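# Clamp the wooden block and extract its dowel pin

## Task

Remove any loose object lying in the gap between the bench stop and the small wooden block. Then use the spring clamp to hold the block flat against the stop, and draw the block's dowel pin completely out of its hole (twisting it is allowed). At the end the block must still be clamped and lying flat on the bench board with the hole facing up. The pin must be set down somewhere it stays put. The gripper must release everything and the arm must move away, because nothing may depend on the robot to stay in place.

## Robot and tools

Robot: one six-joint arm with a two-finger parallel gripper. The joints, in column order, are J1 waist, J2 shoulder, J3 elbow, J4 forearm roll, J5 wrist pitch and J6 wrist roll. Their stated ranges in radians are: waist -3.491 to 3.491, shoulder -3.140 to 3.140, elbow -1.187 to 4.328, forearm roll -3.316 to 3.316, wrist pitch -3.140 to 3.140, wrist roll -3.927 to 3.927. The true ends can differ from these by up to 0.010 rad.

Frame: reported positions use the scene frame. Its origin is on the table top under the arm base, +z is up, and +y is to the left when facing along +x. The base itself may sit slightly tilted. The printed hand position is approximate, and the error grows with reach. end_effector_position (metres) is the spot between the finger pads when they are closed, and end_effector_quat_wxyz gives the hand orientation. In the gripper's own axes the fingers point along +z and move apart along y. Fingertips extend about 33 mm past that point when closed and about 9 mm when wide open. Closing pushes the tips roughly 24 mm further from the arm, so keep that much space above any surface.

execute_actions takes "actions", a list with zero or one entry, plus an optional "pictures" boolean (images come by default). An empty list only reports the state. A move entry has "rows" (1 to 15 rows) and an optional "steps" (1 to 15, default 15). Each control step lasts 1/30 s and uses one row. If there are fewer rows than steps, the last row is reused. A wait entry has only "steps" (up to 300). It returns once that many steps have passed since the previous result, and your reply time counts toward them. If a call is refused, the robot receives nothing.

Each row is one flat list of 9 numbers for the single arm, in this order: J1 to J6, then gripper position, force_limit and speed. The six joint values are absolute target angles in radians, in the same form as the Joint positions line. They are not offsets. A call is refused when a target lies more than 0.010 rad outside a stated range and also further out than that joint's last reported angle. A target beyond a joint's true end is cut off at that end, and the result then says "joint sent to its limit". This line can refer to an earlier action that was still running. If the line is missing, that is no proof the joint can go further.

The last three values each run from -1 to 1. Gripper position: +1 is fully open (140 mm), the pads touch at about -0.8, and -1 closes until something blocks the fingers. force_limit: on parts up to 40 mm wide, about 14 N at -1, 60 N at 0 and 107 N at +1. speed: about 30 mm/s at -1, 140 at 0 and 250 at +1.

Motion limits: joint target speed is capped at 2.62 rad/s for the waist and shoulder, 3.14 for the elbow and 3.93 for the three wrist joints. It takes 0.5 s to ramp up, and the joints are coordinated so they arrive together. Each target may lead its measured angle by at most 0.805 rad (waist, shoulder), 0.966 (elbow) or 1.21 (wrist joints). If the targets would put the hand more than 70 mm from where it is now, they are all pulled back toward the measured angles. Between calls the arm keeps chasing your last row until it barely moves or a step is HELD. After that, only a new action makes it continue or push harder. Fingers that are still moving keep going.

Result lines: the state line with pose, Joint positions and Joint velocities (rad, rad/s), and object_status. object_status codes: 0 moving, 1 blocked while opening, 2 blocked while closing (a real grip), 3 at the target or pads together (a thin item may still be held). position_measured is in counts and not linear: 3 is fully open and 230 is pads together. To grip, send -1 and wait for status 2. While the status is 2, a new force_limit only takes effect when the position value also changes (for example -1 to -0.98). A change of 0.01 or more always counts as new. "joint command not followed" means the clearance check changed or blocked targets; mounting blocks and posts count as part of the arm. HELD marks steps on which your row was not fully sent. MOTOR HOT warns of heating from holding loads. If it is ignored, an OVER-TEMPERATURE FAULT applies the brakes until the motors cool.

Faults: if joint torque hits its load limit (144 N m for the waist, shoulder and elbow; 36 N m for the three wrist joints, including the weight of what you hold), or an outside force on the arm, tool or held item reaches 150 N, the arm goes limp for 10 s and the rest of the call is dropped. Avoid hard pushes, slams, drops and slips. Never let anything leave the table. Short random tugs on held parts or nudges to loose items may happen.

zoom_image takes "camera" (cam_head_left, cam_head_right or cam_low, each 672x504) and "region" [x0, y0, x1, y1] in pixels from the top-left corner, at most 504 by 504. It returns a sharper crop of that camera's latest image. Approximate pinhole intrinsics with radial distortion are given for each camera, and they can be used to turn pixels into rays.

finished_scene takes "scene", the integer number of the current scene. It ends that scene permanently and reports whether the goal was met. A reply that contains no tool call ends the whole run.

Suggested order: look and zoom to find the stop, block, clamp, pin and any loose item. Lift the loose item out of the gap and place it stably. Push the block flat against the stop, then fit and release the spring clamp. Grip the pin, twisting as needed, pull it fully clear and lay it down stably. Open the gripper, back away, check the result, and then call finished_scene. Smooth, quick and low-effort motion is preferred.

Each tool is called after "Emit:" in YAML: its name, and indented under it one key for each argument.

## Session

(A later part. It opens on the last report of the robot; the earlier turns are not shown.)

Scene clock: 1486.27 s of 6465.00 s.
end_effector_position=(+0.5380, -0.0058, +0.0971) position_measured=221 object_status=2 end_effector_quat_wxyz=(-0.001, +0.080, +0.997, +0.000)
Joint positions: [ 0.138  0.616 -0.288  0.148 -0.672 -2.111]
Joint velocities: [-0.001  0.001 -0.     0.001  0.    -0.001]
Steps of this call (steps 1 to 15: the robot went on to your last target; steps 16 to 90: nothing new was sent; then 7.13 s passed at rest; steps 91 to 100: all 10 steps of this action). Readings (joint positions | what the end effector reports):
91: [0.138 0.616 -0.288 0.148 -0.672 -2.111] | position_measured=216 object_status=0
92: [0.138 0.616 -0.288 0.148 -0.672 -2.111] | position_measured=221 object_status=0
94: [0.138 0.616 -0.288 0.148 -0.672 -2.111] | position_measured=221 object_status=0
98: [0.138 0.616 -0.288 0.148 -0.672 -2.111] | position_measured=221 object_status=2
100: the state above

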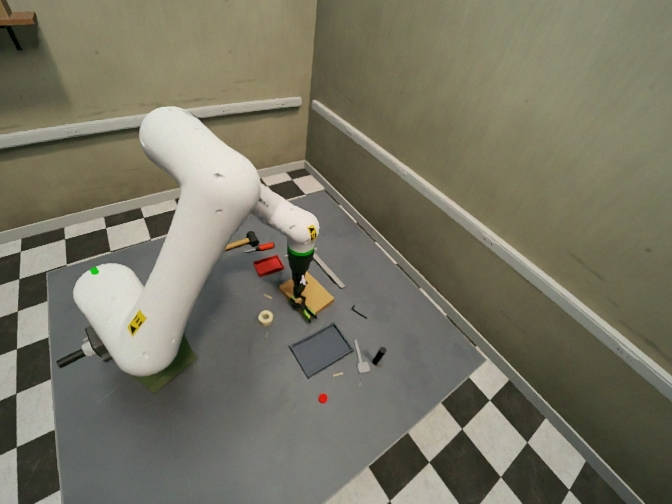

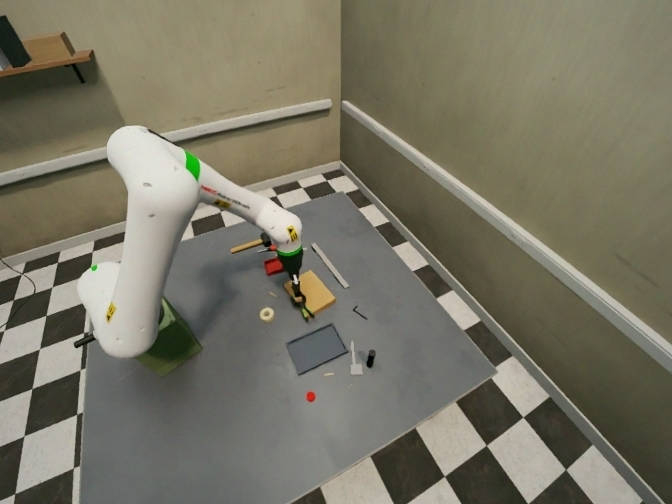

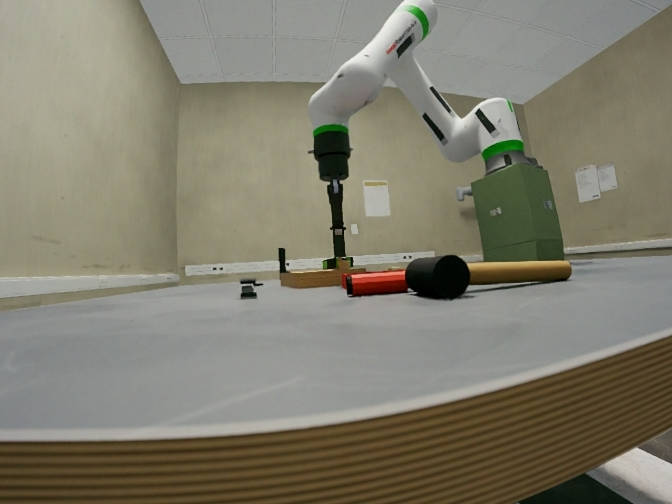

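Emit:
execute_actions:
  actions:
    - {"rows": [[0.1380,0.6155,-0.2880,0.1478,-0.6716,-2.111,-1,1,-1],[0.1380,0.6155,-0.2880,0.1478,-0.6716,-2.111,-1,1,-1],[0.1380,0.6155,-0.2880,0.1478,-0.6716,-2.111,-1,1,-1],[0.1380,0.61547,-0.2880,0.1478,-0.67163,-2.119,-1,1,-1],[0.1380,0.61541,-0.2880,0.1478,-0.67170,-2.135,-1,1,-1],[0.1380,0.61531,-0.2880,0.1478,-0.67180,-2.159,-1,1,-1],[0.1380,0.61519,-0.2880,0.1477,-0.67194,-2.191,-1,1,-1],[0.1380,0.61503,-0.2880,0.1477,-0.67211,-2.231,-1,1,-1],[0.1381,0.61484,-0.2879,0.1477,-0.67231,-2.279,-1,1,-1],[0.1381,0.61463,-0.2879,0.1476,-0.67255,-2.335,-1,1,-1],[0.1381,0.61438,-0.2879,0.1476,-0.67282,-2.399,-1,1,-1],[0.1381,0.61410,-0.2879,0.1475,-0.67313,-2.471,-1,1,-1],[0.1382,0.61378,-0.2878,0.1475,-0.67347,-2.551,-1,1,-1],[0.1382,0.61344,-0.2878,0.1474,-0.67384,-2.639,-1,1,-1],[0.1382,0.61307,-0.2878,0.1473,-0.67425,-2.735,-1,1,-1]], "steps": 15}
  pictures: false

Emit:
execute_actions:
  actions:
    - {"rows": [[0.1383,0.61266,-0.2877,0.1472,-0.67469,-2.839,-1,1,-1],[0.1383,0.61222,-0.2877,0.1471,-0.67516,-2.951,-1,1,-1],[0.1384,0.61182,-0.2877,0.1471,-0.67560,-3.055,-1,1,-1],[0.1384,0.61144,-0.2876,0.1470,-0.67601,-3.151,-1,1,-1],[0.1385,0.61110,-0.2876,0.1469,-0.67638,-3.239,-1,1,-1],[0.1385,0.61079,-0.2876,0.1469,-0.67672,-3.319,-1,1,-1],[0.1385,0.61051,-0.2875,0.1468,-0.67703,-3.391,-1,1,-1],[0.1385,0.61026,-0.2875,0.1468,-0.67730,-3.455,-1,1,-1],[0.1386,0.61004,-0.2875,0.1467,-0.67754,-3.511,-1,1,-1],[0.1386,0.60985,-0.2875,0.1467,-0.67774,-3.559,-1,1,-1],[0.1386,0.60970,-0.2875,0.1466,-0.67791,-3.599,-1,1,-1],[0.1386,0.60957,-0.2875,0.1466,-0.67804,-3.631,-1,1,-1],[0.1386,0.60948,-0.2874,0.1466,-0.67815,-3.655,-1,1,-1],[0.1386,0.60942,-0.2874,0.1466,-0.67821,-3.671,-1,1,-1],[0.1386,0.60938,-0.2874,0.1466,-0.67825,-3.679,-1,1,-1]], "steps": 15}

Emit:
zoom_image:
  camera: "cam_low"
  region: [310, 230, 370, 280]

Scene clock: 1526.30 s of 6465.00 s.
end_effector_position=(+0.5379, -0.0059, +0.0976) position_measured=225 object_status=2 end_effector_quat_wxyz=(-0.001, +0.224, +0.975, -0.000)
Joint positions: [ 0.138  0.615 -0.288  0.148 -0.673 -2.402]
Joint velocities: [ 0.001 -0.008  0.    -0.001 -0.007 -1.578]
Steps of this call (steps 1 to 15: the robot went on to your last target; steps 16 to 90: nothing new was sent; then 36.53 s passed at rest; steps 91 to 105: all 15 steps of this action). Readings (joint positions | what the end effector reports):
91: [0.138 0.616 -0.288 0.148 -0.672 -2.111] | position_measured=221 object_status=0
92: [0.138 0.616 -0.288 0.148 -0.672 -2.111] | position_measured=225 object_status=0
94: [0.138 0.616 -0.288 0.148 -0.672 -2.111] | position_measured=225 object_status=0
98: [0.138 0.616 -0.288 0.148 -0.672 -2.148] | position_measured=225 object_status=2
105: the state above

Scene clock: 1526.80 s of 6465.00 s.
end_effector_position=(+0.5380, -0.0058, +0.0999) position_measured=225 object_status=2 end_effector_quat_wxyz=(-0.001, +0.687, +0.727, -0.000)
Joint positions: [ 0.139  0.61  -0.288  0.147 -0.677 -3.464]
Joint velocities: [ 0.    -0.007  0.001 -0.001 -0.008 -1.678]
Steps of this call (steps 1 to 15: all 15 steps of this action). Readings (joint positions | what the end effector reports):
1: [0.138 0.614 -0.288 0.148 -0.673 -2.458] | position_measured=225 object_status=2
2: [0.138 0.614 -0.288 0.148 -0.673 -2.519] | position_measured=225 object_status=2
4: [0.138 0.613 -0.288 0.147 -0.674 -2.657] | position_measured=225 object_status=2
8: [0.138 0.612 -0.288 0.147 -0.675 -2.966] | position_measured=225 object_status=2
15: the state above

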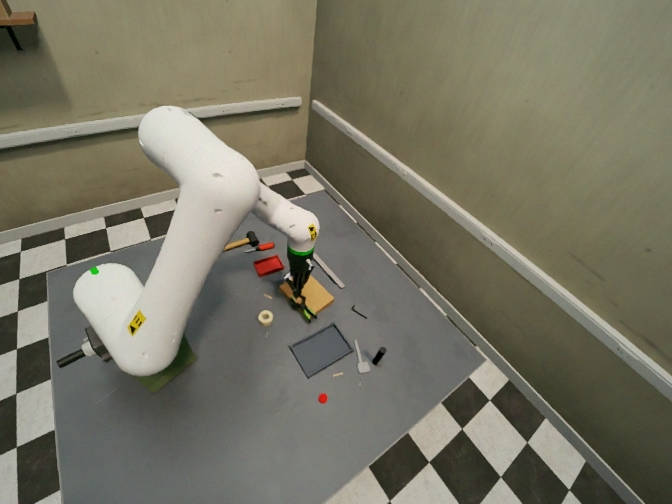

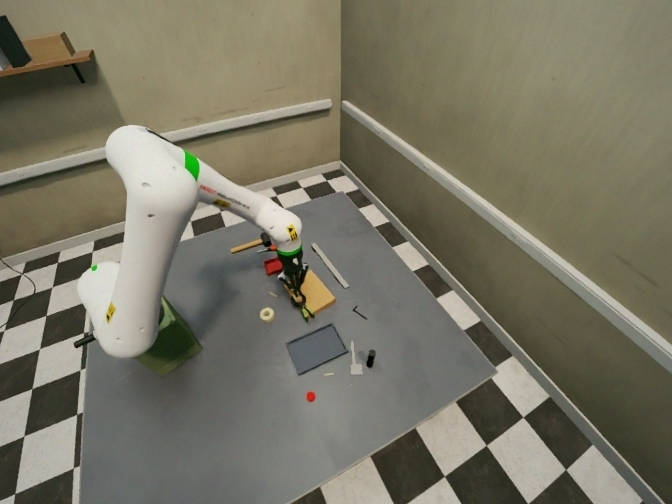

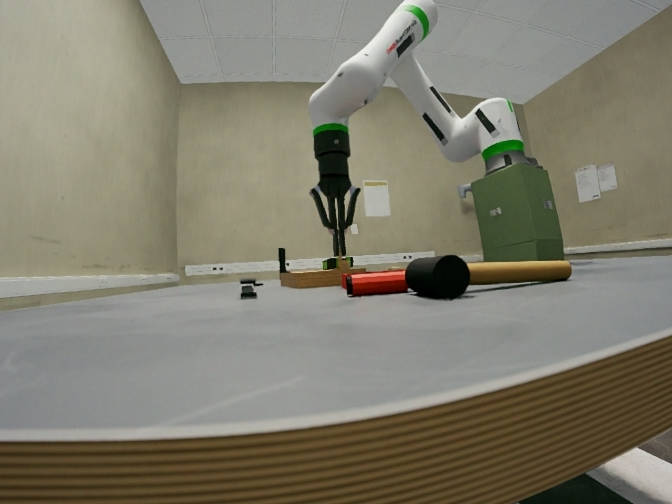

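Region (310, 230, 370, 280) of cam_low's 672x504 image, scaled by 8.400, with more detail than that image has.

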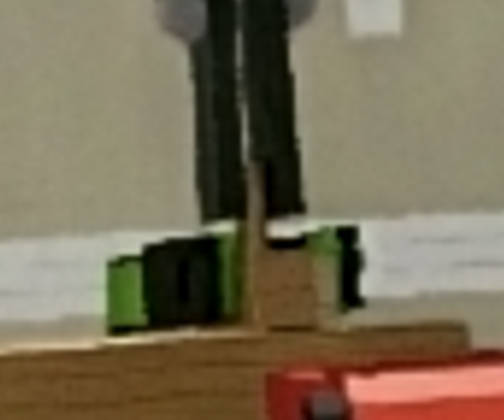

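Emit:
execute_actions:
  actions:
    - {"rows": [[0.1386,0.60934,-0.2874,0.1466,-0.67829,-3.671,-1,1,-1],[0.1386,0.60926,-0.2874,0.1466,-0.67838,-3.655,-1,1,-1],[0.1386,0.60913,-0.2874,0.1466,-0.67851,-3.631,-1,1,-1],[0.1386,0.60897,-0.2874,0.1465,-0.67869,-3.599,-1,1,-1],[0.1387,0.60876,-0.2874,0.1465,-0.67891,-3.559,-1,1,-1],[0.1387,0.60852,-0.2873,0.1464,-0.67917,-3.511,-1,1,-1],[0.1387,0.60823,-0.2873,0.1464,-0.67948,-3.455,-1,1,-1],[0.1387,0.60790,-0.2873,0.1463,-0.67983,-3.391,-1,1,-1],[0.1388,0.60753,-0.2873,0.1462,-0.68023,-3.319,-1,1,-1],[0.1388,0.60712,-0.2872,0.1462,-0.68067,-3.239,-1,1,-1],[0.1388,0.60667,-0.2872,0.1461,-0.68115,-3.151,-1,1,-1],[0.1389,0.60617,-0.2872,0.1460,-0.68168,-3.055,-1,1,-1],[0.1389,0.60564,-0.2871,0.1459,-0.68225,-2.951,-1,1,-1],[0.1390,0.60506,-0.2871,0.1458,-0.68286,-2.839,-1,1,-1],[0.1390,0.60445,-0.2870,0.1456,-0.68352,-2.719,-1,1,-1]], "steps": 15}
  pictures: false

Emit:
execute_actions:
  actions:
    - {"rows": [[0.1391,0.60383,-0.2870,0.1455,-0.68418,-2.599,-1,1,-1],[0.13915,0.60321,-0.2869,0.1454,-0.68484,-2.479,-1,1,-1],[0.1392,0.60260,-0.2869,0.1453,-0.68550,-2.359,-1,1,-1],[0.13926,0.60198,-0.2868,0.1451,-0.68616,-2.239,-1,1,-1],[0.1393,0.60136,-0.2868,0.1450,-0.68681,-2.119,-1,1,-1],[0.1394,0.60074,-0.2867,0.1449,-0.68747,-1.999,-1,1,-1],[0.1394,0.60013,-0.2867,0.1448,-0.68813,-1.879,-1,1,-1],[0.1395,0.59951,-0.2867,0.1447,-0.68879,-1.759,-1,1,-1],[0.1395,0.59889,-0.2866,0.1445,-0.68945,-1.639,-1,1,-1],[0.1396,0.59828,-0.2866,0.1444,-0.69011,-1.519,-1,1,-1],[0.1396,0.59766,-0.2865,0.1443,-0.69077,-1.399,-1,1,-1],[0.1397,0.59704,-0.2865,0.1442,-0.69143,-1.279,-1,1,-1],[0.1398,0.59643,-0.2864,0.1441,-0.69208,-1.159,-1,1,-1],[0.1398,0.59581,-0.2864,0.1439,-0.69274,-1.039,-1,1,-1],[0.1399,0.59519,-0.2863,0.1438,-0.69340,-0.919,-1,1,-1]], "steps": 15}

Emit:
zoom_image:
  camera: "cam_low"
  region: [310, 230, 370, 280]

Scene clock: 1563.57 s of 6465.00 s.
end_effector_position=(+0.5381, -0.0058, +0.1016) position_measured=225 object_status=2 end_effector_quat_wxyz=(-0.001, +0.587, +0.809, -0.000)
Joint positions: [ 0.139  0.607 -0.287  0.146 -0.681 -3.204]
Joint velocities: [ 0.001 -0.011  0.    -0.002 -0.011  2.023]
Steps of this call (steps 1 to 30: the robot went on to your last target; steps 31 to 90: nothing new was sent; then 33.27 s passed at rest; steps 91 to 105: all 15 steps of this action). Readings (joint positions | what the end effector reports):
91: [0.139 0.609 -0.287 0.147 -0.678 -3.679] | position_measured=225 object_status=2
92: [0.139 0.609 -0.287 0.147 -0.678 -3.676] | position_measured=225 object_status=2
94: [0.139 0.609 -0.287 0.147 -0.678 -3.658] | position_measured=225 object_status=2
98: [0.139 0.609 -0.287 0.147 -0.679 -3.563] | position_measured=225 object_status=2
105: the state above

Scene clock: 1564.07 s of 6465.00 s.
end_effector_position=(+0.5381, -0.0058, +0.1054) position_measured=225 object_status=2 end_effector_quat_wxyz=(-0.000, -0.072, +0.997, +0.000)
Joint positions: [ 0.139  0.6   -0.287  0.145 -0.689 -1.803]
Joint velocities: [ 0.003 -0.016  0.002 -0.004 -0.017  3.15 ]
Steps of this call (steps 1 to 15: all 15 steps of this action). Readings (joint positions | what the end effector reports):
1: [0.139 0.607 -0.287 0.146 -0.681 -3.133] | position_measured=225 object_status=2
2: [0.139 0.606 -0.287 0.146 -0.682 -3.056] | position_measured=225 object_status=2
4: [0.139 0.605 -0.287 0.146 -0.683 -2.891] | position_measured=225 object_status=2
8: [0.139 0.603 -0.287 0.145 -0.685 -2.523] | position_measured=225 object_status=2
15: the state above

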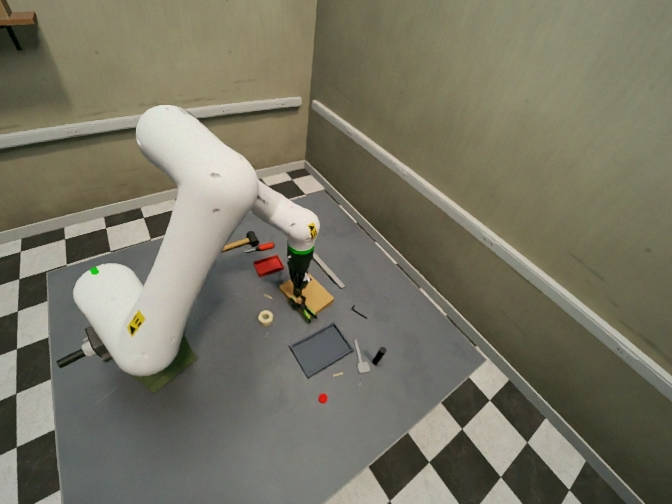

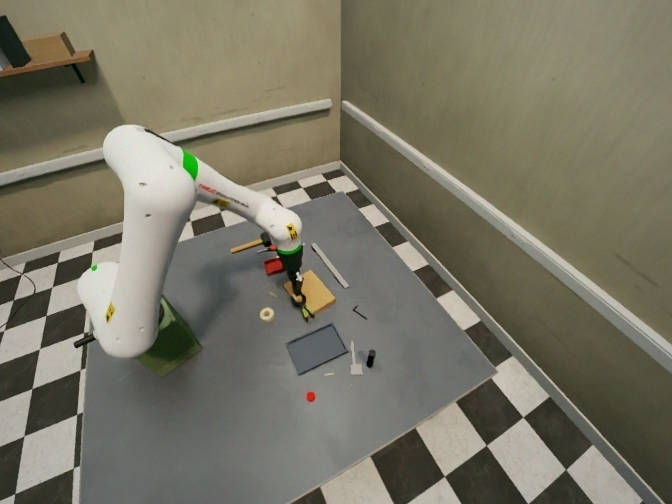

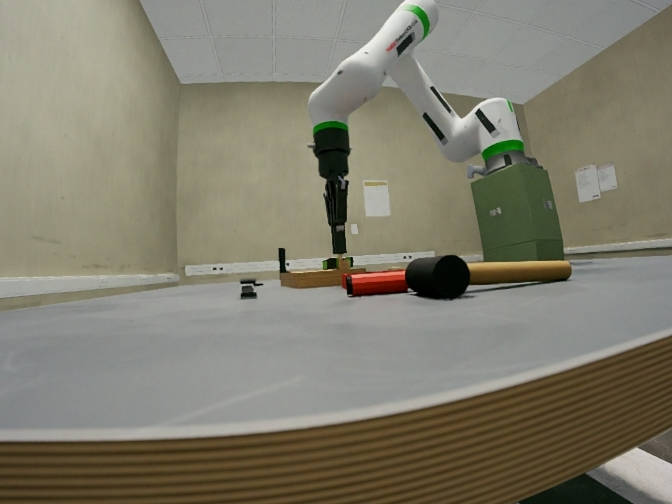

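Region (310, 230, 370, 280) of cam_low's 672x504 image, scaled by 8.400, with more detail than that image has.

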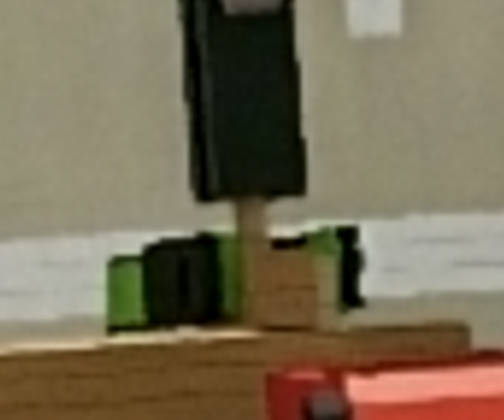

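Emit:
execute_actions:
  actions:
    - {"rows": [[0.1399,0.59504,-0.2863,0.1438,-0.69357,-0.889,-1,1,-1],[0.1399,0.59473,-0.2863,0.1437,-0.69390,-0.829,-1,1,-1],[0.1400,0.59427,-0.2863,0.1436,-0.69439,-0.739,-1,1,-1],[0.1400,0.59365,-0.2862,0.1435,-0.69505,-0.619,-1,1,-1],[0.1401,0.59303,-0.2862,0.1434,-0.69571,-0.499,-1,1,-1],[0.1401,0.59242,-0.2861,0.1433,-0.69637,-0.379,-1,1,-1],[0.1402,0.59180,-0.2861,0.1431,-0.69703,-0.259,-1,1,-1],[0.1402,0.59118,-0.2860,0.1430,-0.69768,-0.139,-1,1,-1],[0.1403,0.59057,-0.2860,0.1429,-0.69834,-0.019,-1,1,-1],[0.1403,0.58995,-0.2859,0.1428,-0.69900,0.101,-1,1,-1],[0.1404,0.58933,-0.2859,0.1427,-0.69966,0.221,-1,1,-1],[0.1404,0.58872,-0.2858,0.1425,-0.70032,0.341,-1,1,-1],[0.1405,0.58810,-0.2858,0.1424,-0.70098,0.461,-1,1,-1],[0.1406,0.58748,-0.2857,0.1423,-0.70164,0.581,-1,1,-1],[0.1406,0.58687,-0.2857,0.1422,-0.70230,0.701,-1,1,-1]], "steps": 15}
  pictures: false

Emit:
execute_actions:
  actions:
    - {"rows": [[0.1407,0.58625,-0.2856,0.1421,-0.70296,0.821,-1,1,-1],[0.1407,0.58563,-0.2856,0.1419,-0.70361,0.941,-1,1,-1],[0.1408,0.58502,-0.2856,0.1418,-0.70427,1.061,-1,1,-1],[0.1408,0.58440,-0.2855,0.1417,-0.70493,1.181,-1,1,-1],[0.1409,0.58378,-0.2855,0.1416,-0.70559,1.301,-1,1,-1],[0.1409,0.58317,-0.2854,0.1414,-0.70625,1.421,-1,1,-1],[0.1410,0.58255,-0.2854,0.1413,-0.70691,1.541,-1,1,-1],[0.1411,0.58193,-0.2853,0.1412,-0.70757,1.661,-1,1,-1],[0.1411,0.58132,-0.2853,0.1411,-0.70823,1.781,-1,1,-1],[0.1412,0.58070,-0.2852,0.1410,-0.70888,1.901,-1,1,-1],[0.1412,0.58008,-0.2852,0.1408,-0.70954,2.021,-1,1,-1],[0.1413,0.57947,-0.2851,0.1407,-0.71020,2.141,-1,1,-1],[0.1413,0.57885,-0.2851,0.1406,-0.71086,2.261,-1,1,-1],[0.1414,0.57823,-0.2850,0.1405,-0.71152,2.381,-1,1,-1],[0.1414,0.57761,-0.2850,0.1404,-0.71218,2.501,-1,1,-1]], "steps": 15}
  pictures: false

Emit:
execute_actions:
  actions:
    - {"rows": [[0.1415,0.57700,-0.2849,0.1402,-0.71284,2.621,-1,1,-1],[0.1416,0.57638,-0.2849,0.1401,-0.71350,2.741,-1,1,-1],[0.1416,0.57576,-0.2848,0.1400,-0.71415,2.861,-1,1,-1],[0.1417,0.57515,-0.2848,0.1399,-0.71481,2.981,-1,1,-1],[0.1417,0.57453,-0.2848,0.1398,-0.71547,3.101,-1,1,-1],[0.1418,0.57391,-0.2847,0.1396,-0.71613,3.221,-1,1,-1],[0.1418,0.57330,-0.2847,0.1395,-0.71679,3.341,-1,1,-1],[0.1419,0.57268,-0.2846,0.1394,-0.71745,3.461,-1,1,-1],[0.1419,0.57206,-0.2846,0.1393,-0.71811,3.581,-1,1,-1],[0.1420,0.57145,-0.2845,0.1391,-0.71877,3.701,-1,1,-1],[0.1420,0.57083,-0.2845,0.1390,-0.71943,3.821,-1,1,-1]], "steps": 15}
  pictures: false

Emit:
execute_actions:
  actions:
    - {"rows": [[0.1420,0.57083,-0.2845,0.1390,-0.71943,3.821,-1,1,-1]], "steps": 10}

Emit:
zoom_image:
  camera: "cam_low"
  region: [310, 230, 370, 280]

Scene clock: 1607.30 s of 6465.00 s.
end_effector_position=(+0.5381, -0.0059, +0.1100) position_measured=225 object_status=2 end_effector_quat_wxyz=(+0.000, +0.796, -0.606, -0.001)
Joint positions: [ 0.14   0.591 -0.286  0.143 -0.698 -0.106]
Joint velocities: [ 0.    -0.016  0.001 -0.004 -0.015  2.958]
Steps of this call (steps 1 to 30: the robot went on to your last target; steps 31 to 90: nothing new was sent; then 39.73 s passed at rest; steps 91 to 105: all 15 steps of this action). Readings (joint positions | what the end effector reports):
91: [0.140 0.595 -0.286 0.144 -0.693 -0.919] | position_measured=225 object_status=2
92: [0.140 0.595 -0.286 0.144 -0.693 -0.914] | position_measured=225 object_status=2
94: [0.140 0.595 -0.286 0.144 -0.694 -0.881] | position_measured=225 object_status=2
98: [0.140 0.594 -0.286 0.144 -0.695 -0.710] | position_measured=225 object_status=2
105: the state above

Scene clock: 1607.80 s of 6465.00 s.
end_effector_position=(+0.5381, -0.0059, +0.1144) position_measured=225 object_status=2 end_effector_quat_wxyz=(-0.000, +0.986, +0.165, -0.000)
Joint positions: [ 0.141  0.583 -0.285  0.141 -0.707  1.529]
Joint velocities: [ 0.001 -0.018  0.002 -0.004 -0.019  3.355]
Steps of this call (steps 1 to 15: all 15 steps of this action). Readings (joint positions | what the end effector reports):
1: [0.140 0.590 -0.286 0.143 -0.698 -0.004] | position_measured=225 object_status=2
2: [0.140 0.590 -0.286 0.143 -0.699 0.099] | position_measured=225 object_status=2
4: [0.140 0.589 -0.286 0.143 -0.700 0.309] | position_measured=225 object_status=2
8: [0.141 0.587 -0.286 0.142 -0.703 0.742] | position_measured=225 object_status=2
15: the state above

Scene clock: 1608.30 s of 6465.00 s.
end_effector_position=(+0.5380, -0.0059, +0.1190) position_measured=225 object_status=2 end_effector_quat_wxyz=(-0.001, +0.518, +0.856, +0.000)
Joint positions: [ 0.142  0.574 -0.285  0.14  -0.716  3.252]
Joint velocities: [ 0.001 -0.015  0.001 -0.003 -0.015  2.904]
Steps of this call (steps 1 to 15: all 15 steps of this action). Readings (joint positions | what the end effector reports):
1: [0.141 0.582 -0.285 0.141 -0.707 1.643] | position_measured=225 object_status=2
2: [0.141 0.581 -0.285 0.141 -0.708 1.758] | position_measured=225 object_status=2
4: [0.141 0.580 -0.285 0.141 -0.709 1.989] | position_measured=225 object_status=2
8: [0.141 0.578 -0.285 0.140 -0.712 2.454] | position_measured=225 object_status=2
15: the state above

Scene clock: 1608.63 s of 6465.00 s.
end_effector_position=(+0.5380, -0.0059, +0.1205) position_measured=225 object_status=2 end_effector_quat_wxyz=(-0.001, +0.262, +0.965, +0.000)
Joint positions: [ 0.142  0.571 -0.285  0.139 -0.719  3.811]
Joint velocities: [-0.001 -0.003  0.     0.    -0.001  0.368]
Steps of this call (steps 1 to 10: all 10 steps of this action). Readings (joint positions | what the end effector reports):
1: [0.142 0.573 -0.285 0.139 -0.717 3.346] | position_measured=225 object_status=2
2: [0.142 0.573 -0.285 0.139 -0.717 3.433] | position_measured=225 object_status=2
4: [0.142 0.572 -0.285 0.139 -0.718 3.579] | position_measured=225 object_status=2
8: [0.142 0.571 -0.285 0.139 -0.719 3.768] | position_measured=225 object_status=2
10: the state above

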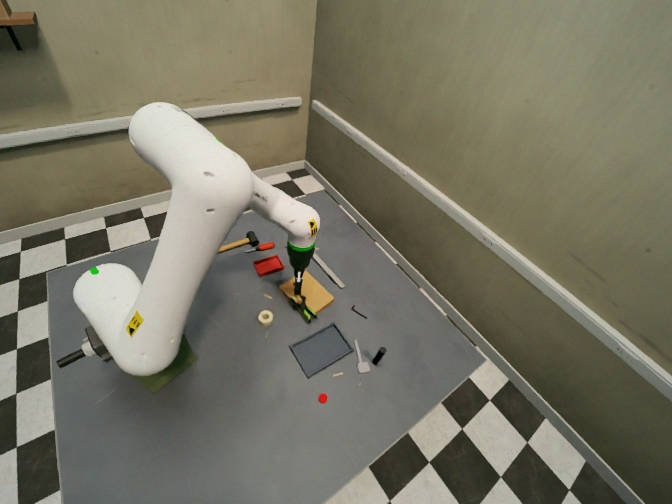

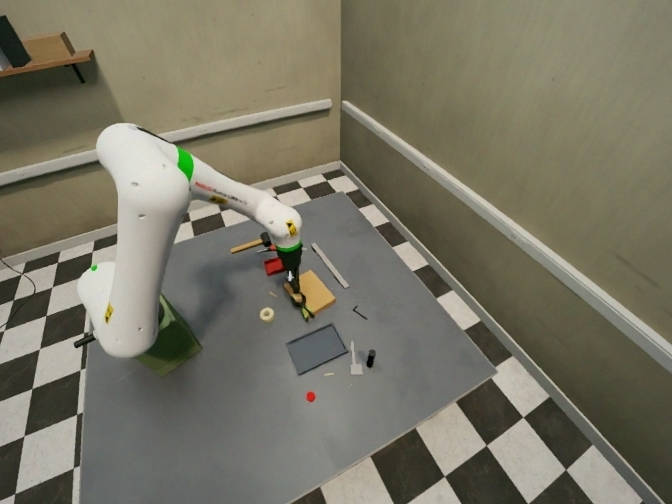

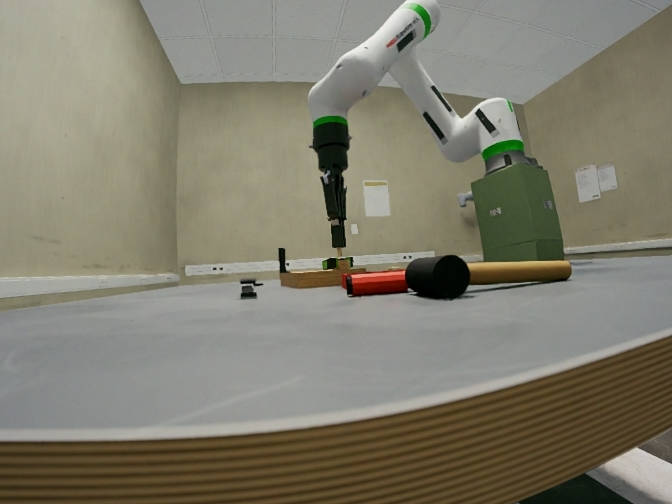

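Region (310, 230, 370, 280) of cam_low's 672x504 image, scaled by 8.400, with more detail than that image has.

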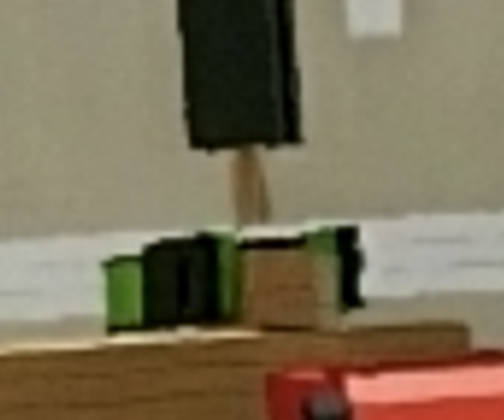

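Emit:
execute_actions:
  actions:
    - {"rows": [[0.1440,0.5480,-0.2828,0.1345,-0.7438,3.7,-1,1,-1],[0.1440,0.5480,-0.2828,0.1345,-0.7438,3.7,-1,1,-1],[0.1440,0.5480,-0.2828,0.1345,-0.7438,3.7,-1,1,-1],[0.1440,0.5480,-0.2828,0.1345,-0.7438,3.7,-1,1,-1],[0.1440,0.5480,-0.2828,0.1345,-0.7438,3.7,-1,1,-1],[-0.3066,0.4747,-0.3690,0.1290,-0.5698,3.1416,-1,1,-1]], "steps": 15}
  pictures: false

Emit:
execute_actions:
  actions:
    - {"rows": [[-0.3066,0.4747,-0.3690,0.1290,-0.5698,3.1416,-1,1,-1]], "steps": 12}

Scene clock: 1636.43 s of 6465.00 s.
end_effector_position=(+0.5372, -0.0959, +0.1303) position_measured=225 object_status=2 end_effector_quat_wxyz=(+0.017, +0.503, +0.864, +0.017)
Joint positions: [-0.031  0.518 -0.316  0.132 -0.675  3.464]
Joint velocities: [-0.77  -0.12  -0.148 -0.01   0.294 -0.898]
Steps of this call (steps 1 to 30: the robot went on to your last target; steps 31 to 90: nothing new was sent; then 24.30 s passed at rest; steps 91 to 105: all 15 steps of this action). Readings (joint positions | what the end effector reports):
91: [0.142 0.571 -0.284 0.139 -0.719 3.821] | position_measured=225 object_status=2
92: [0.142 0.570 -0.284 0.139 -0.720 3.817] | position_measured=225 object_status=2
94: [0.143 0.564 -0.284 0.138 -0.727 3.783] | position_measured=225 object_status=2
98: [0.135 0.546 -0.284 0.135 -0.738 3.676] | position_measured=225 object_status=2
105: the state above

Scene clock: 1636.83 s of 6465.00 s.
end_effector_position=(+0.5036, -0.2355, +0.1272) position_measured=225 object_status=2 end_effector_quat_wxyz=(+0.043, +0.732, +0.679, +0.040)
Joint positions: [-0.302  0.475 -0.368  0.129 -0.571  3.147]
Joint velocities: [-0.178 -0.028 -0.034 -0.001  0.069 -0.208]
Steps of this call (steps 1 to 12: all 12 steps of this action). Readings (joint positions | what the end effector reports):
1: [-0.057 0.514 -0.321 0.132 -0.665 3.434] | position_measured=225 object_status=2
2: [-0.083 0.510 -0.326 0.132 -0.655 3.403] | position_measured=225 object_status=2
4: [-0.135 0.501 -0.336 0.131 -0.636 3.342] | position_measured=225 object_status=2
8: [-0.238 0.485 -0.356 0.130 -0.596 3.222] | position_measured=225 object_status=2
12: the state above

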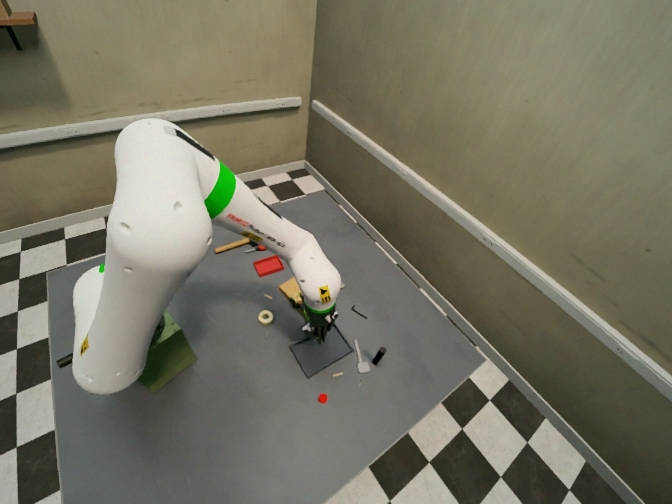

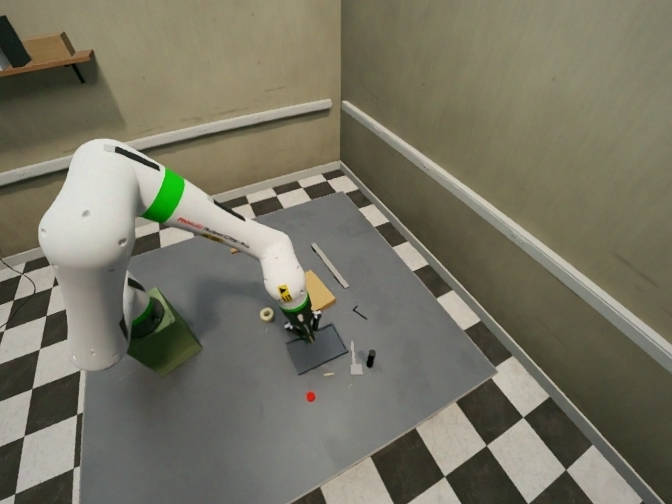

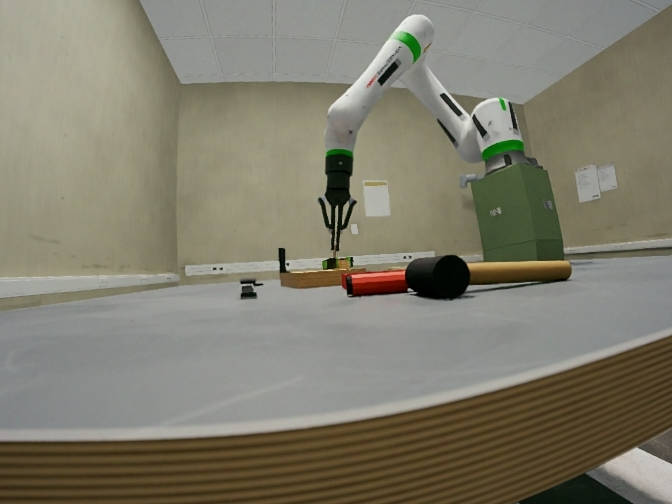

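Emit:
zoom_image:
  camera: "cam_low"
  region: [310, 220, 370, 270]

Emit:
execute_actions:
  actions:
    - {"rows": [[-0.3192,0.6148,-0.3709,0.1574,-0.4277,3.1416,-1,1,-1]], "steps": 15}
  pictures: false

Emit:
execute_actions:
  actions:
    - {"rows": [[-0.3192,0.6148,-0.3709,0.1574,-0.4277,3.1416,-0.98,-1,-1]], "steps": 8}

Region (310, 220, 370, 270) of cam_low's 672x504 image, scaled by 8.400, with more detail than that image has.

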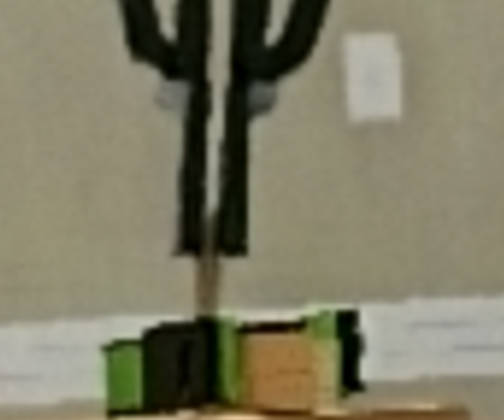

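Scene clock: 1642.80 s of 6465.00 s.
end_effector_position=(+0.5039, -0.2370, +0.0604) position_measured=225 object_status=2 end_effector_quat_wxyz=(+0.044, +0.727, +0.684, +0.041)
Joint positions: [-0.319  0.614 -0.371  0.158 -0.428  3.142]
Joint velocities: [ 0.002  0.003 -0.    -0.001  0.001 -0.001]
Steps of this call (steps 1 to 15: the robot went on to your last target; steps 16 to 90: nothing new was sent; then 2.47 s passed at rest; steps 91 to 105: all 15 steps of this action). Readings (joint positions | what the end effector reports):
91: [-0.307 0.475 -0.369 0.129 -0.570 3.142] | position_measured=225 object_status=2
92: [-0.307 0.477 -0.369 0.129 -0.567 3.142] | position_measured=225 object_status=2
94: [-0.309 0.499 -0.369 0.134 -0.544 3.142] | position_measured=225 object_status=2
98: [-0.317 0.590 -0.371 0.152 -0.454 3.142] | position_measured=225 object_status=2
105: the state above

Scene clock: 1643.07 s of 6465.00 s.
end_effector_position=(+0.5038, -0.2370, +0.0601) position_measured=224 object_status=2 end_effector_quat_wxyz=(+0.044, +0.727, +0.684, +0.041)
Joint positions: [-0.319  0.615 -0.371  0.158 -0.428  3.142]
Joint velocities: [ 0.002  0.001 -0.     0.    -0.001  0.001]
Steps of this call (steps 1 to 8: all 8 steps of this action). Readings (joint positions | what the end effector reports):
1: [-0.319 0.614 -0.371 0.158 -0.428 3.142] | position_measured=225 object_status=0
2: [-0.319 0.614 -0.371 0.158 -0.428 3.142] | position_measured=224 object_status=0
4: [-0.319 0.615 -0.371 0.158 -0.428 3.142] | position_measured=224 object_status=0
8: the state above

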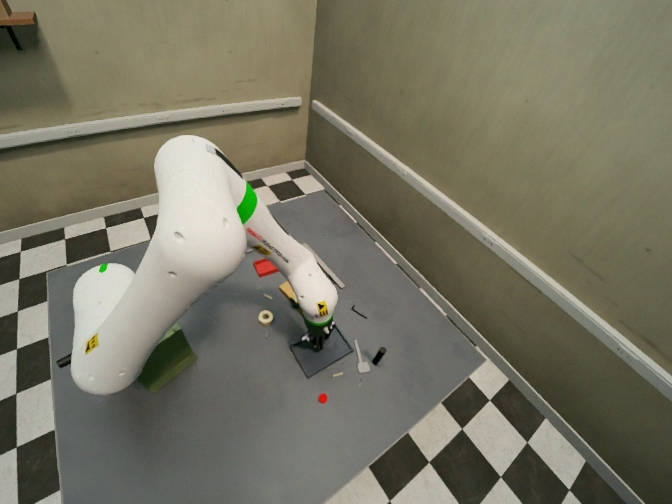

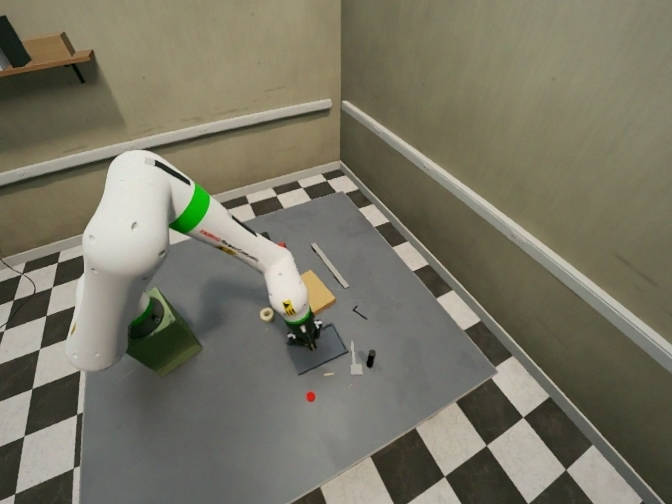

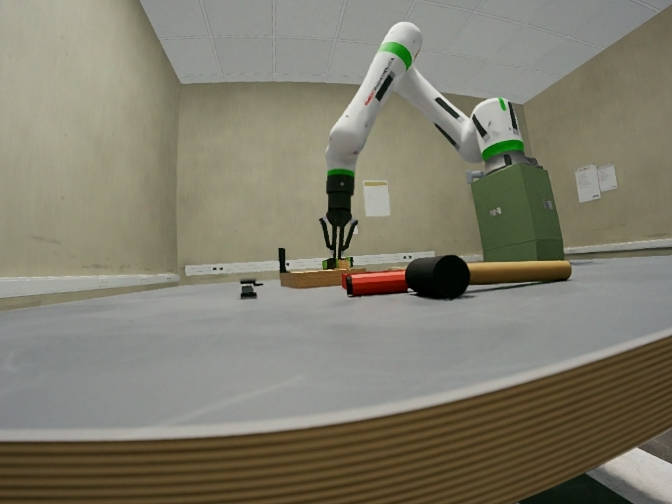

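Emit:
execute_actions:
  actions:
    - {"rows": [[-0.3193,0.6154,-0.3709,0.1576,-0.4271,3.1416,-0.98,-1,-1],[-0.3193,0.6161,-0.3709,0.1577,-0.4264,3.1416,-0.98,-1,-1],[-0.3194,0.6167,-0.3709,0.1579,-0.4258,3.1416,-0.98,-1,-1],[-0.3194,0.6174,-0.3709,0.1580,-0.4251,3.1416,-0.98,-1,-1],[-0.3195,0.6180,-0.3709,0.1582,-0.4245,3.1416,-0.98,-1,-1],[-0.3195,0.6180,-0.3709,0.1582,-0.4245,3.1416,-0.98,-1,-1],[-0.3195,0.6180,-0.3709,0.1582,-0.4245,3.1416,-0.98,-1,-1],[-0.3195,0.6180,-0.3709,0.1582,-0.4245,3.1416,-0.98,-1,-1],[-0.3195,0.6180,-0.3709,0.1582,-0.4245,3.1416,-0.6,-1,-1]], "steps": 15}
  pictures: false

Emit:
execute_actions:
  actions:
    - {"rows": [[-0.3195,0.6180,-0.3709,0.1582,-0.4245,3.1416,-0.6,-1,-1]], "steps": 10}

Emit:
zoom_image:
  camera: "cam_head_left"
  region: [280, 310, 360, 380]

Emit:
zoom_image:
  camera: "cam_head_right"
  region: [275, 310, 355, 380]

Scene clock: 1669.50 s of 6465.00 s.
end_effector_position=(+0.5049, -0.2374, +0.0607) position_measured=224 object_status=2 end_effector_quat_wxyz=(+0.045, +0.727, +0.684, +0.042)
Joint positions: [-0.319  0.614 -0.371  0.159 -0.426  3.142]
Joint velocities: [-0.003 -0.     0.    -0.001 -0.     0.001]
FORCE FAULT: contact force on the arm reached its limit, and the arm stopped for 10 seconds. The contact can be on any part of the arm, not only on its tool. The arm's remaining commands of this call were not run. The arm holds still and accepts commands again. Move the arm away from the contact; if what it grips holds it there, let go first. Pushing or pulling that hard again can fault the arm again.
The stop began at step 99 of this call (marked STOPPED below). From that step on the arm followed nothing that you had sent. 7 steps, steps kept back included, did not run and will not run. Nothing is kept back now, and the robot has no last target.
Steps of this call (steps 1 to 15: the robot went on to your last target; steps 16 to 90: nothing new was sent; then 13.13 s passed at rest; steps 91 to 98: the first 8 steps of this action; steps 99 to 399: the stop). Readings (joint positions | what the end effector reports):
91: [-0.319 0.615 -0.371 0.157 -0.428 3.142] | position_measured=224 object_status=2
92: [-0.319 0.615 -0.371 0.157 -0.428 3.142] | position_measured=224 object_status=2
94: [-0.319 0.616 -0.371 0.157 -0.427 3.142] | position_measured=224 object_status=2
98: [-0.319 0.617 -0.371 0.158 -0.425 3.142] | position_measured=224 object_status=2
99: [-0.319 0.616 -0.371 0.159 -0.426 3.142] | position_measured=224 object_status=2 STOPPED
399: the state above

Scene clock: 1669.53 s of 6465.00 s.
end_effector_position=(+0.5049, -0.2374, +0.0607) position_measured=224 object_status=2 end_effector_quat_wxyz=(+0.045, +0.727, +0.684, +0.042)
Joint positions: [-0.319  0.614 -0.371  0.159 -0.426  3.142]
Joint velocities: [ 0.    -0.     0.    -0.    -0.001  0.001]
A stop began in an earlier call of the same reply, so what this call sent did not run. Send another action.
Steps of this call (step 1: nothing new was sent). Readings (joint positions | what the end effector reports):
1: the state above

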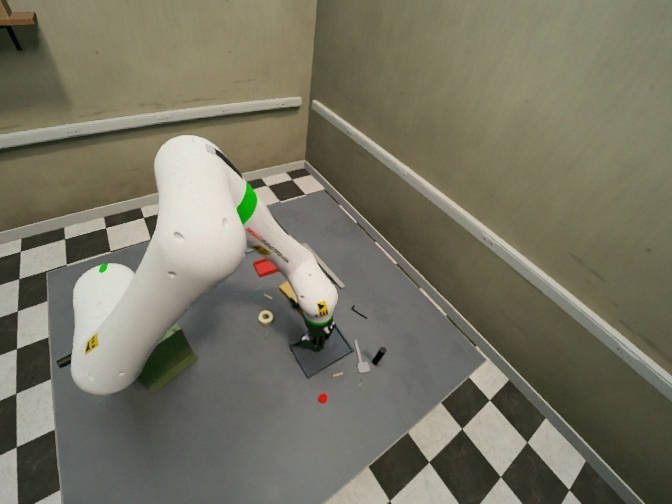

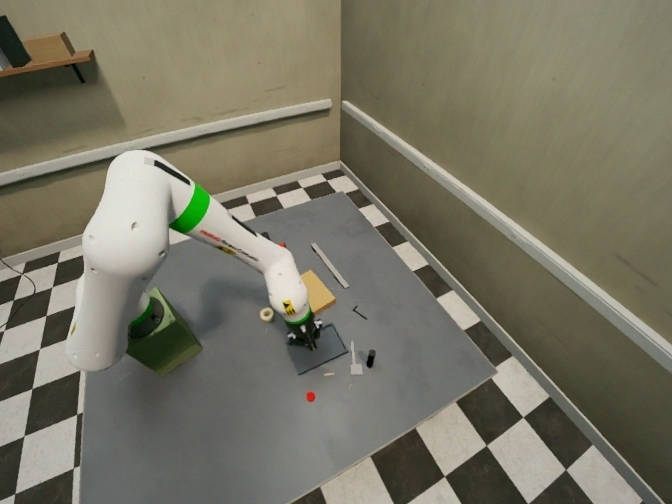

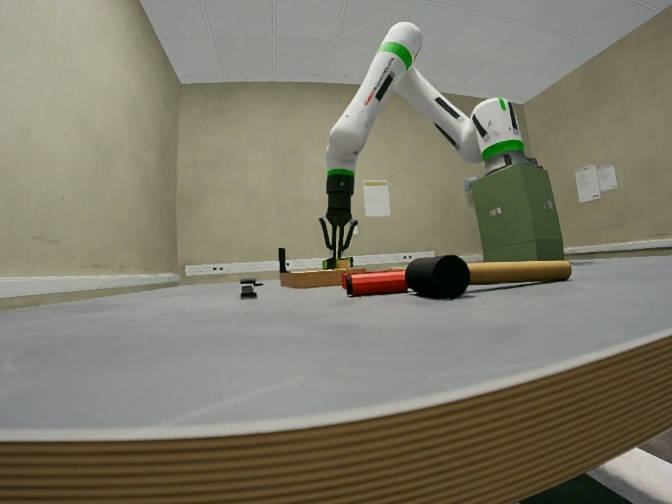

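Region (280, 310, 360, 380) of cam_head_left's 672x504 image, scaled by 6.300, with more detail than that image has; it fills the top 441 rows of this view, and the rest is white.

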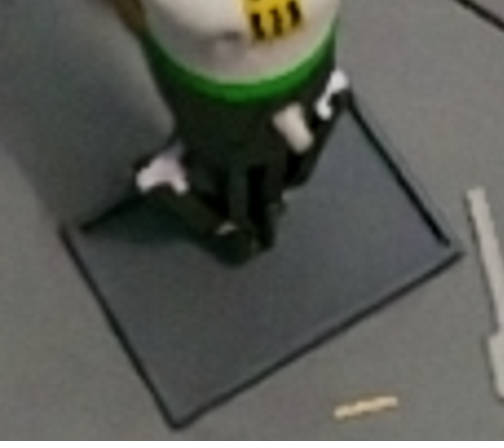

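Region (275, 310, 355, 380) of cam_head_right's 672x504 image, scaled by 6.300, with more detail than that image has; it fills the top 441 rows of this view, and the rest is white.

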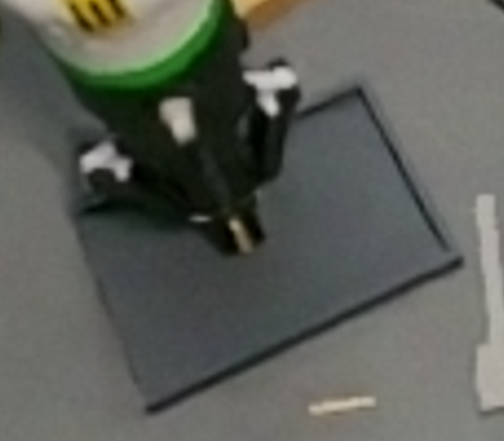

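Emit:
execute_actions:
  actions:
    - {"rows": [[-0.3192,0.6138,-0.3709,0.1587,-0.4264,3.1416,-0.6,-1,-1]], "steps": 15}

Emit:
zoom_image:
  camera: "cam_head_right"
  region: [275, 310, 355, 380]

Emit:
zoom_image:
  camera: "cam_head_left"
  region: [280, 310, 360, 380]

Scene clock: 1674.90 s of 6465.00 s.
end_effector_position=(+0.5047, -0.2373, +0.0607) position_measured=205 object_status=0 end_effector_quat_wxyz=(+0.045, +0.727, +0.684, +0.042)
Joint positions: [-0.319  0.614 -0.371  0.159 -0.426  3.142]
Joint velocities: [-0.002 -0.001 -0.     0.001  0.    -0.001]
Steps of this call (steps 1 to 90: nothing new was sent; then 1.87 s passed at rest; steps 91 to 105: all 15 steps of this action). Readings (joint positions | what the end effector reports):
91: [-0.319 0.614 -0.371 0.159 -0.426 3.142] | position_measured=224 object_status=0
92: [-0.319 0.614 -0.371 0.159 -0.426 3.142] | position_measured=224 object_status=0
94: [-0.319 0.614 -0.371 0.159 -0.426 3.142] | position_measured=220 object_status=0
98: [-0.319 0.614 -0.371 0.159 -0.426 3.142] | position_measured=214 object_status=0
105: the state above

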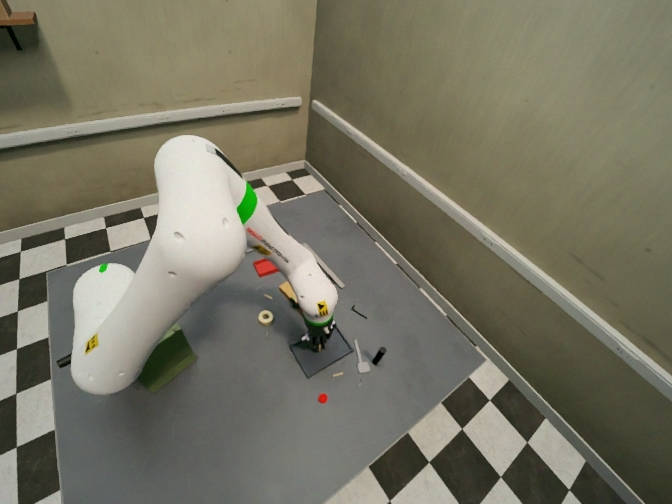

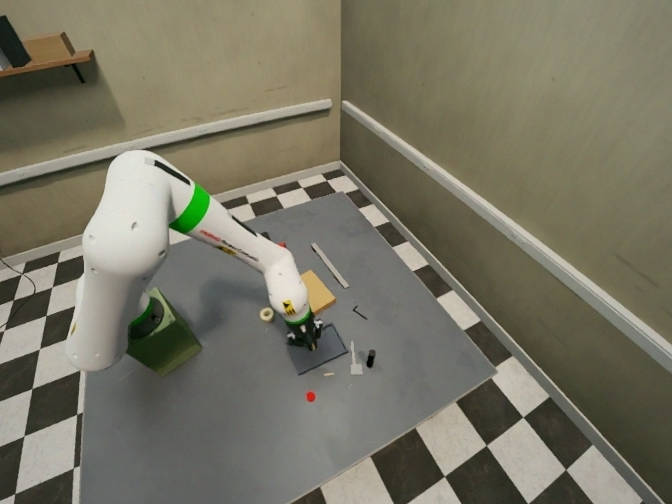

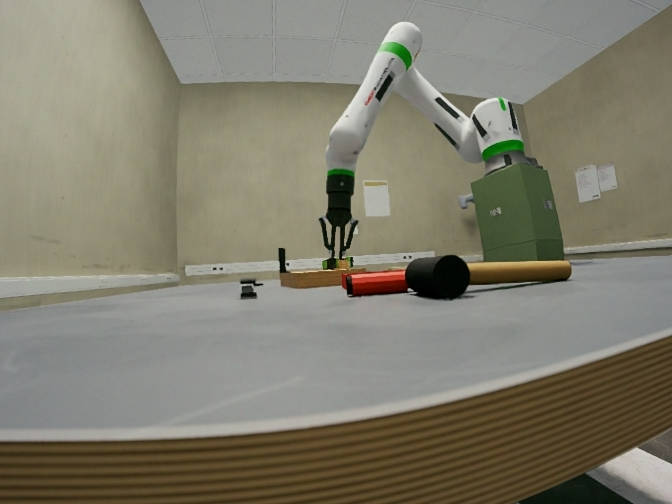

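Region (275, 310, 355, 380) of cam_head_right's 672x504 image, scaled by 6.300, with more detail than that image has; it fills the top 441 rows of this view, and the rest is white.

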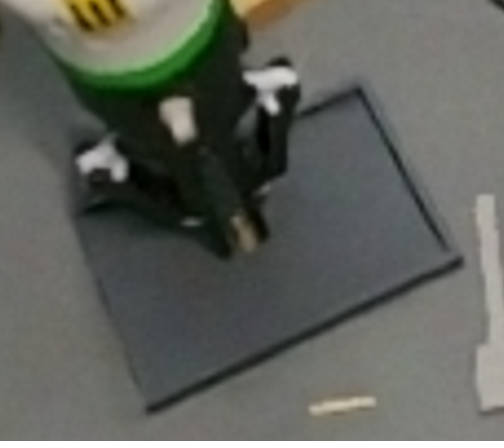

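Region (280, 310, 360, 380) of cam_head_left's 672x504 image, scaled by 6.300, with more detail than that image has; it fills the top 441 rows of this view, and the rest is white.

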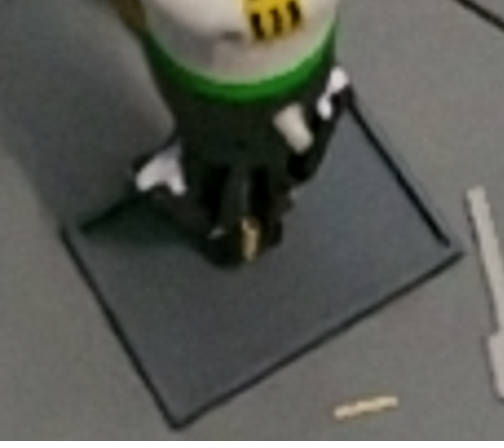

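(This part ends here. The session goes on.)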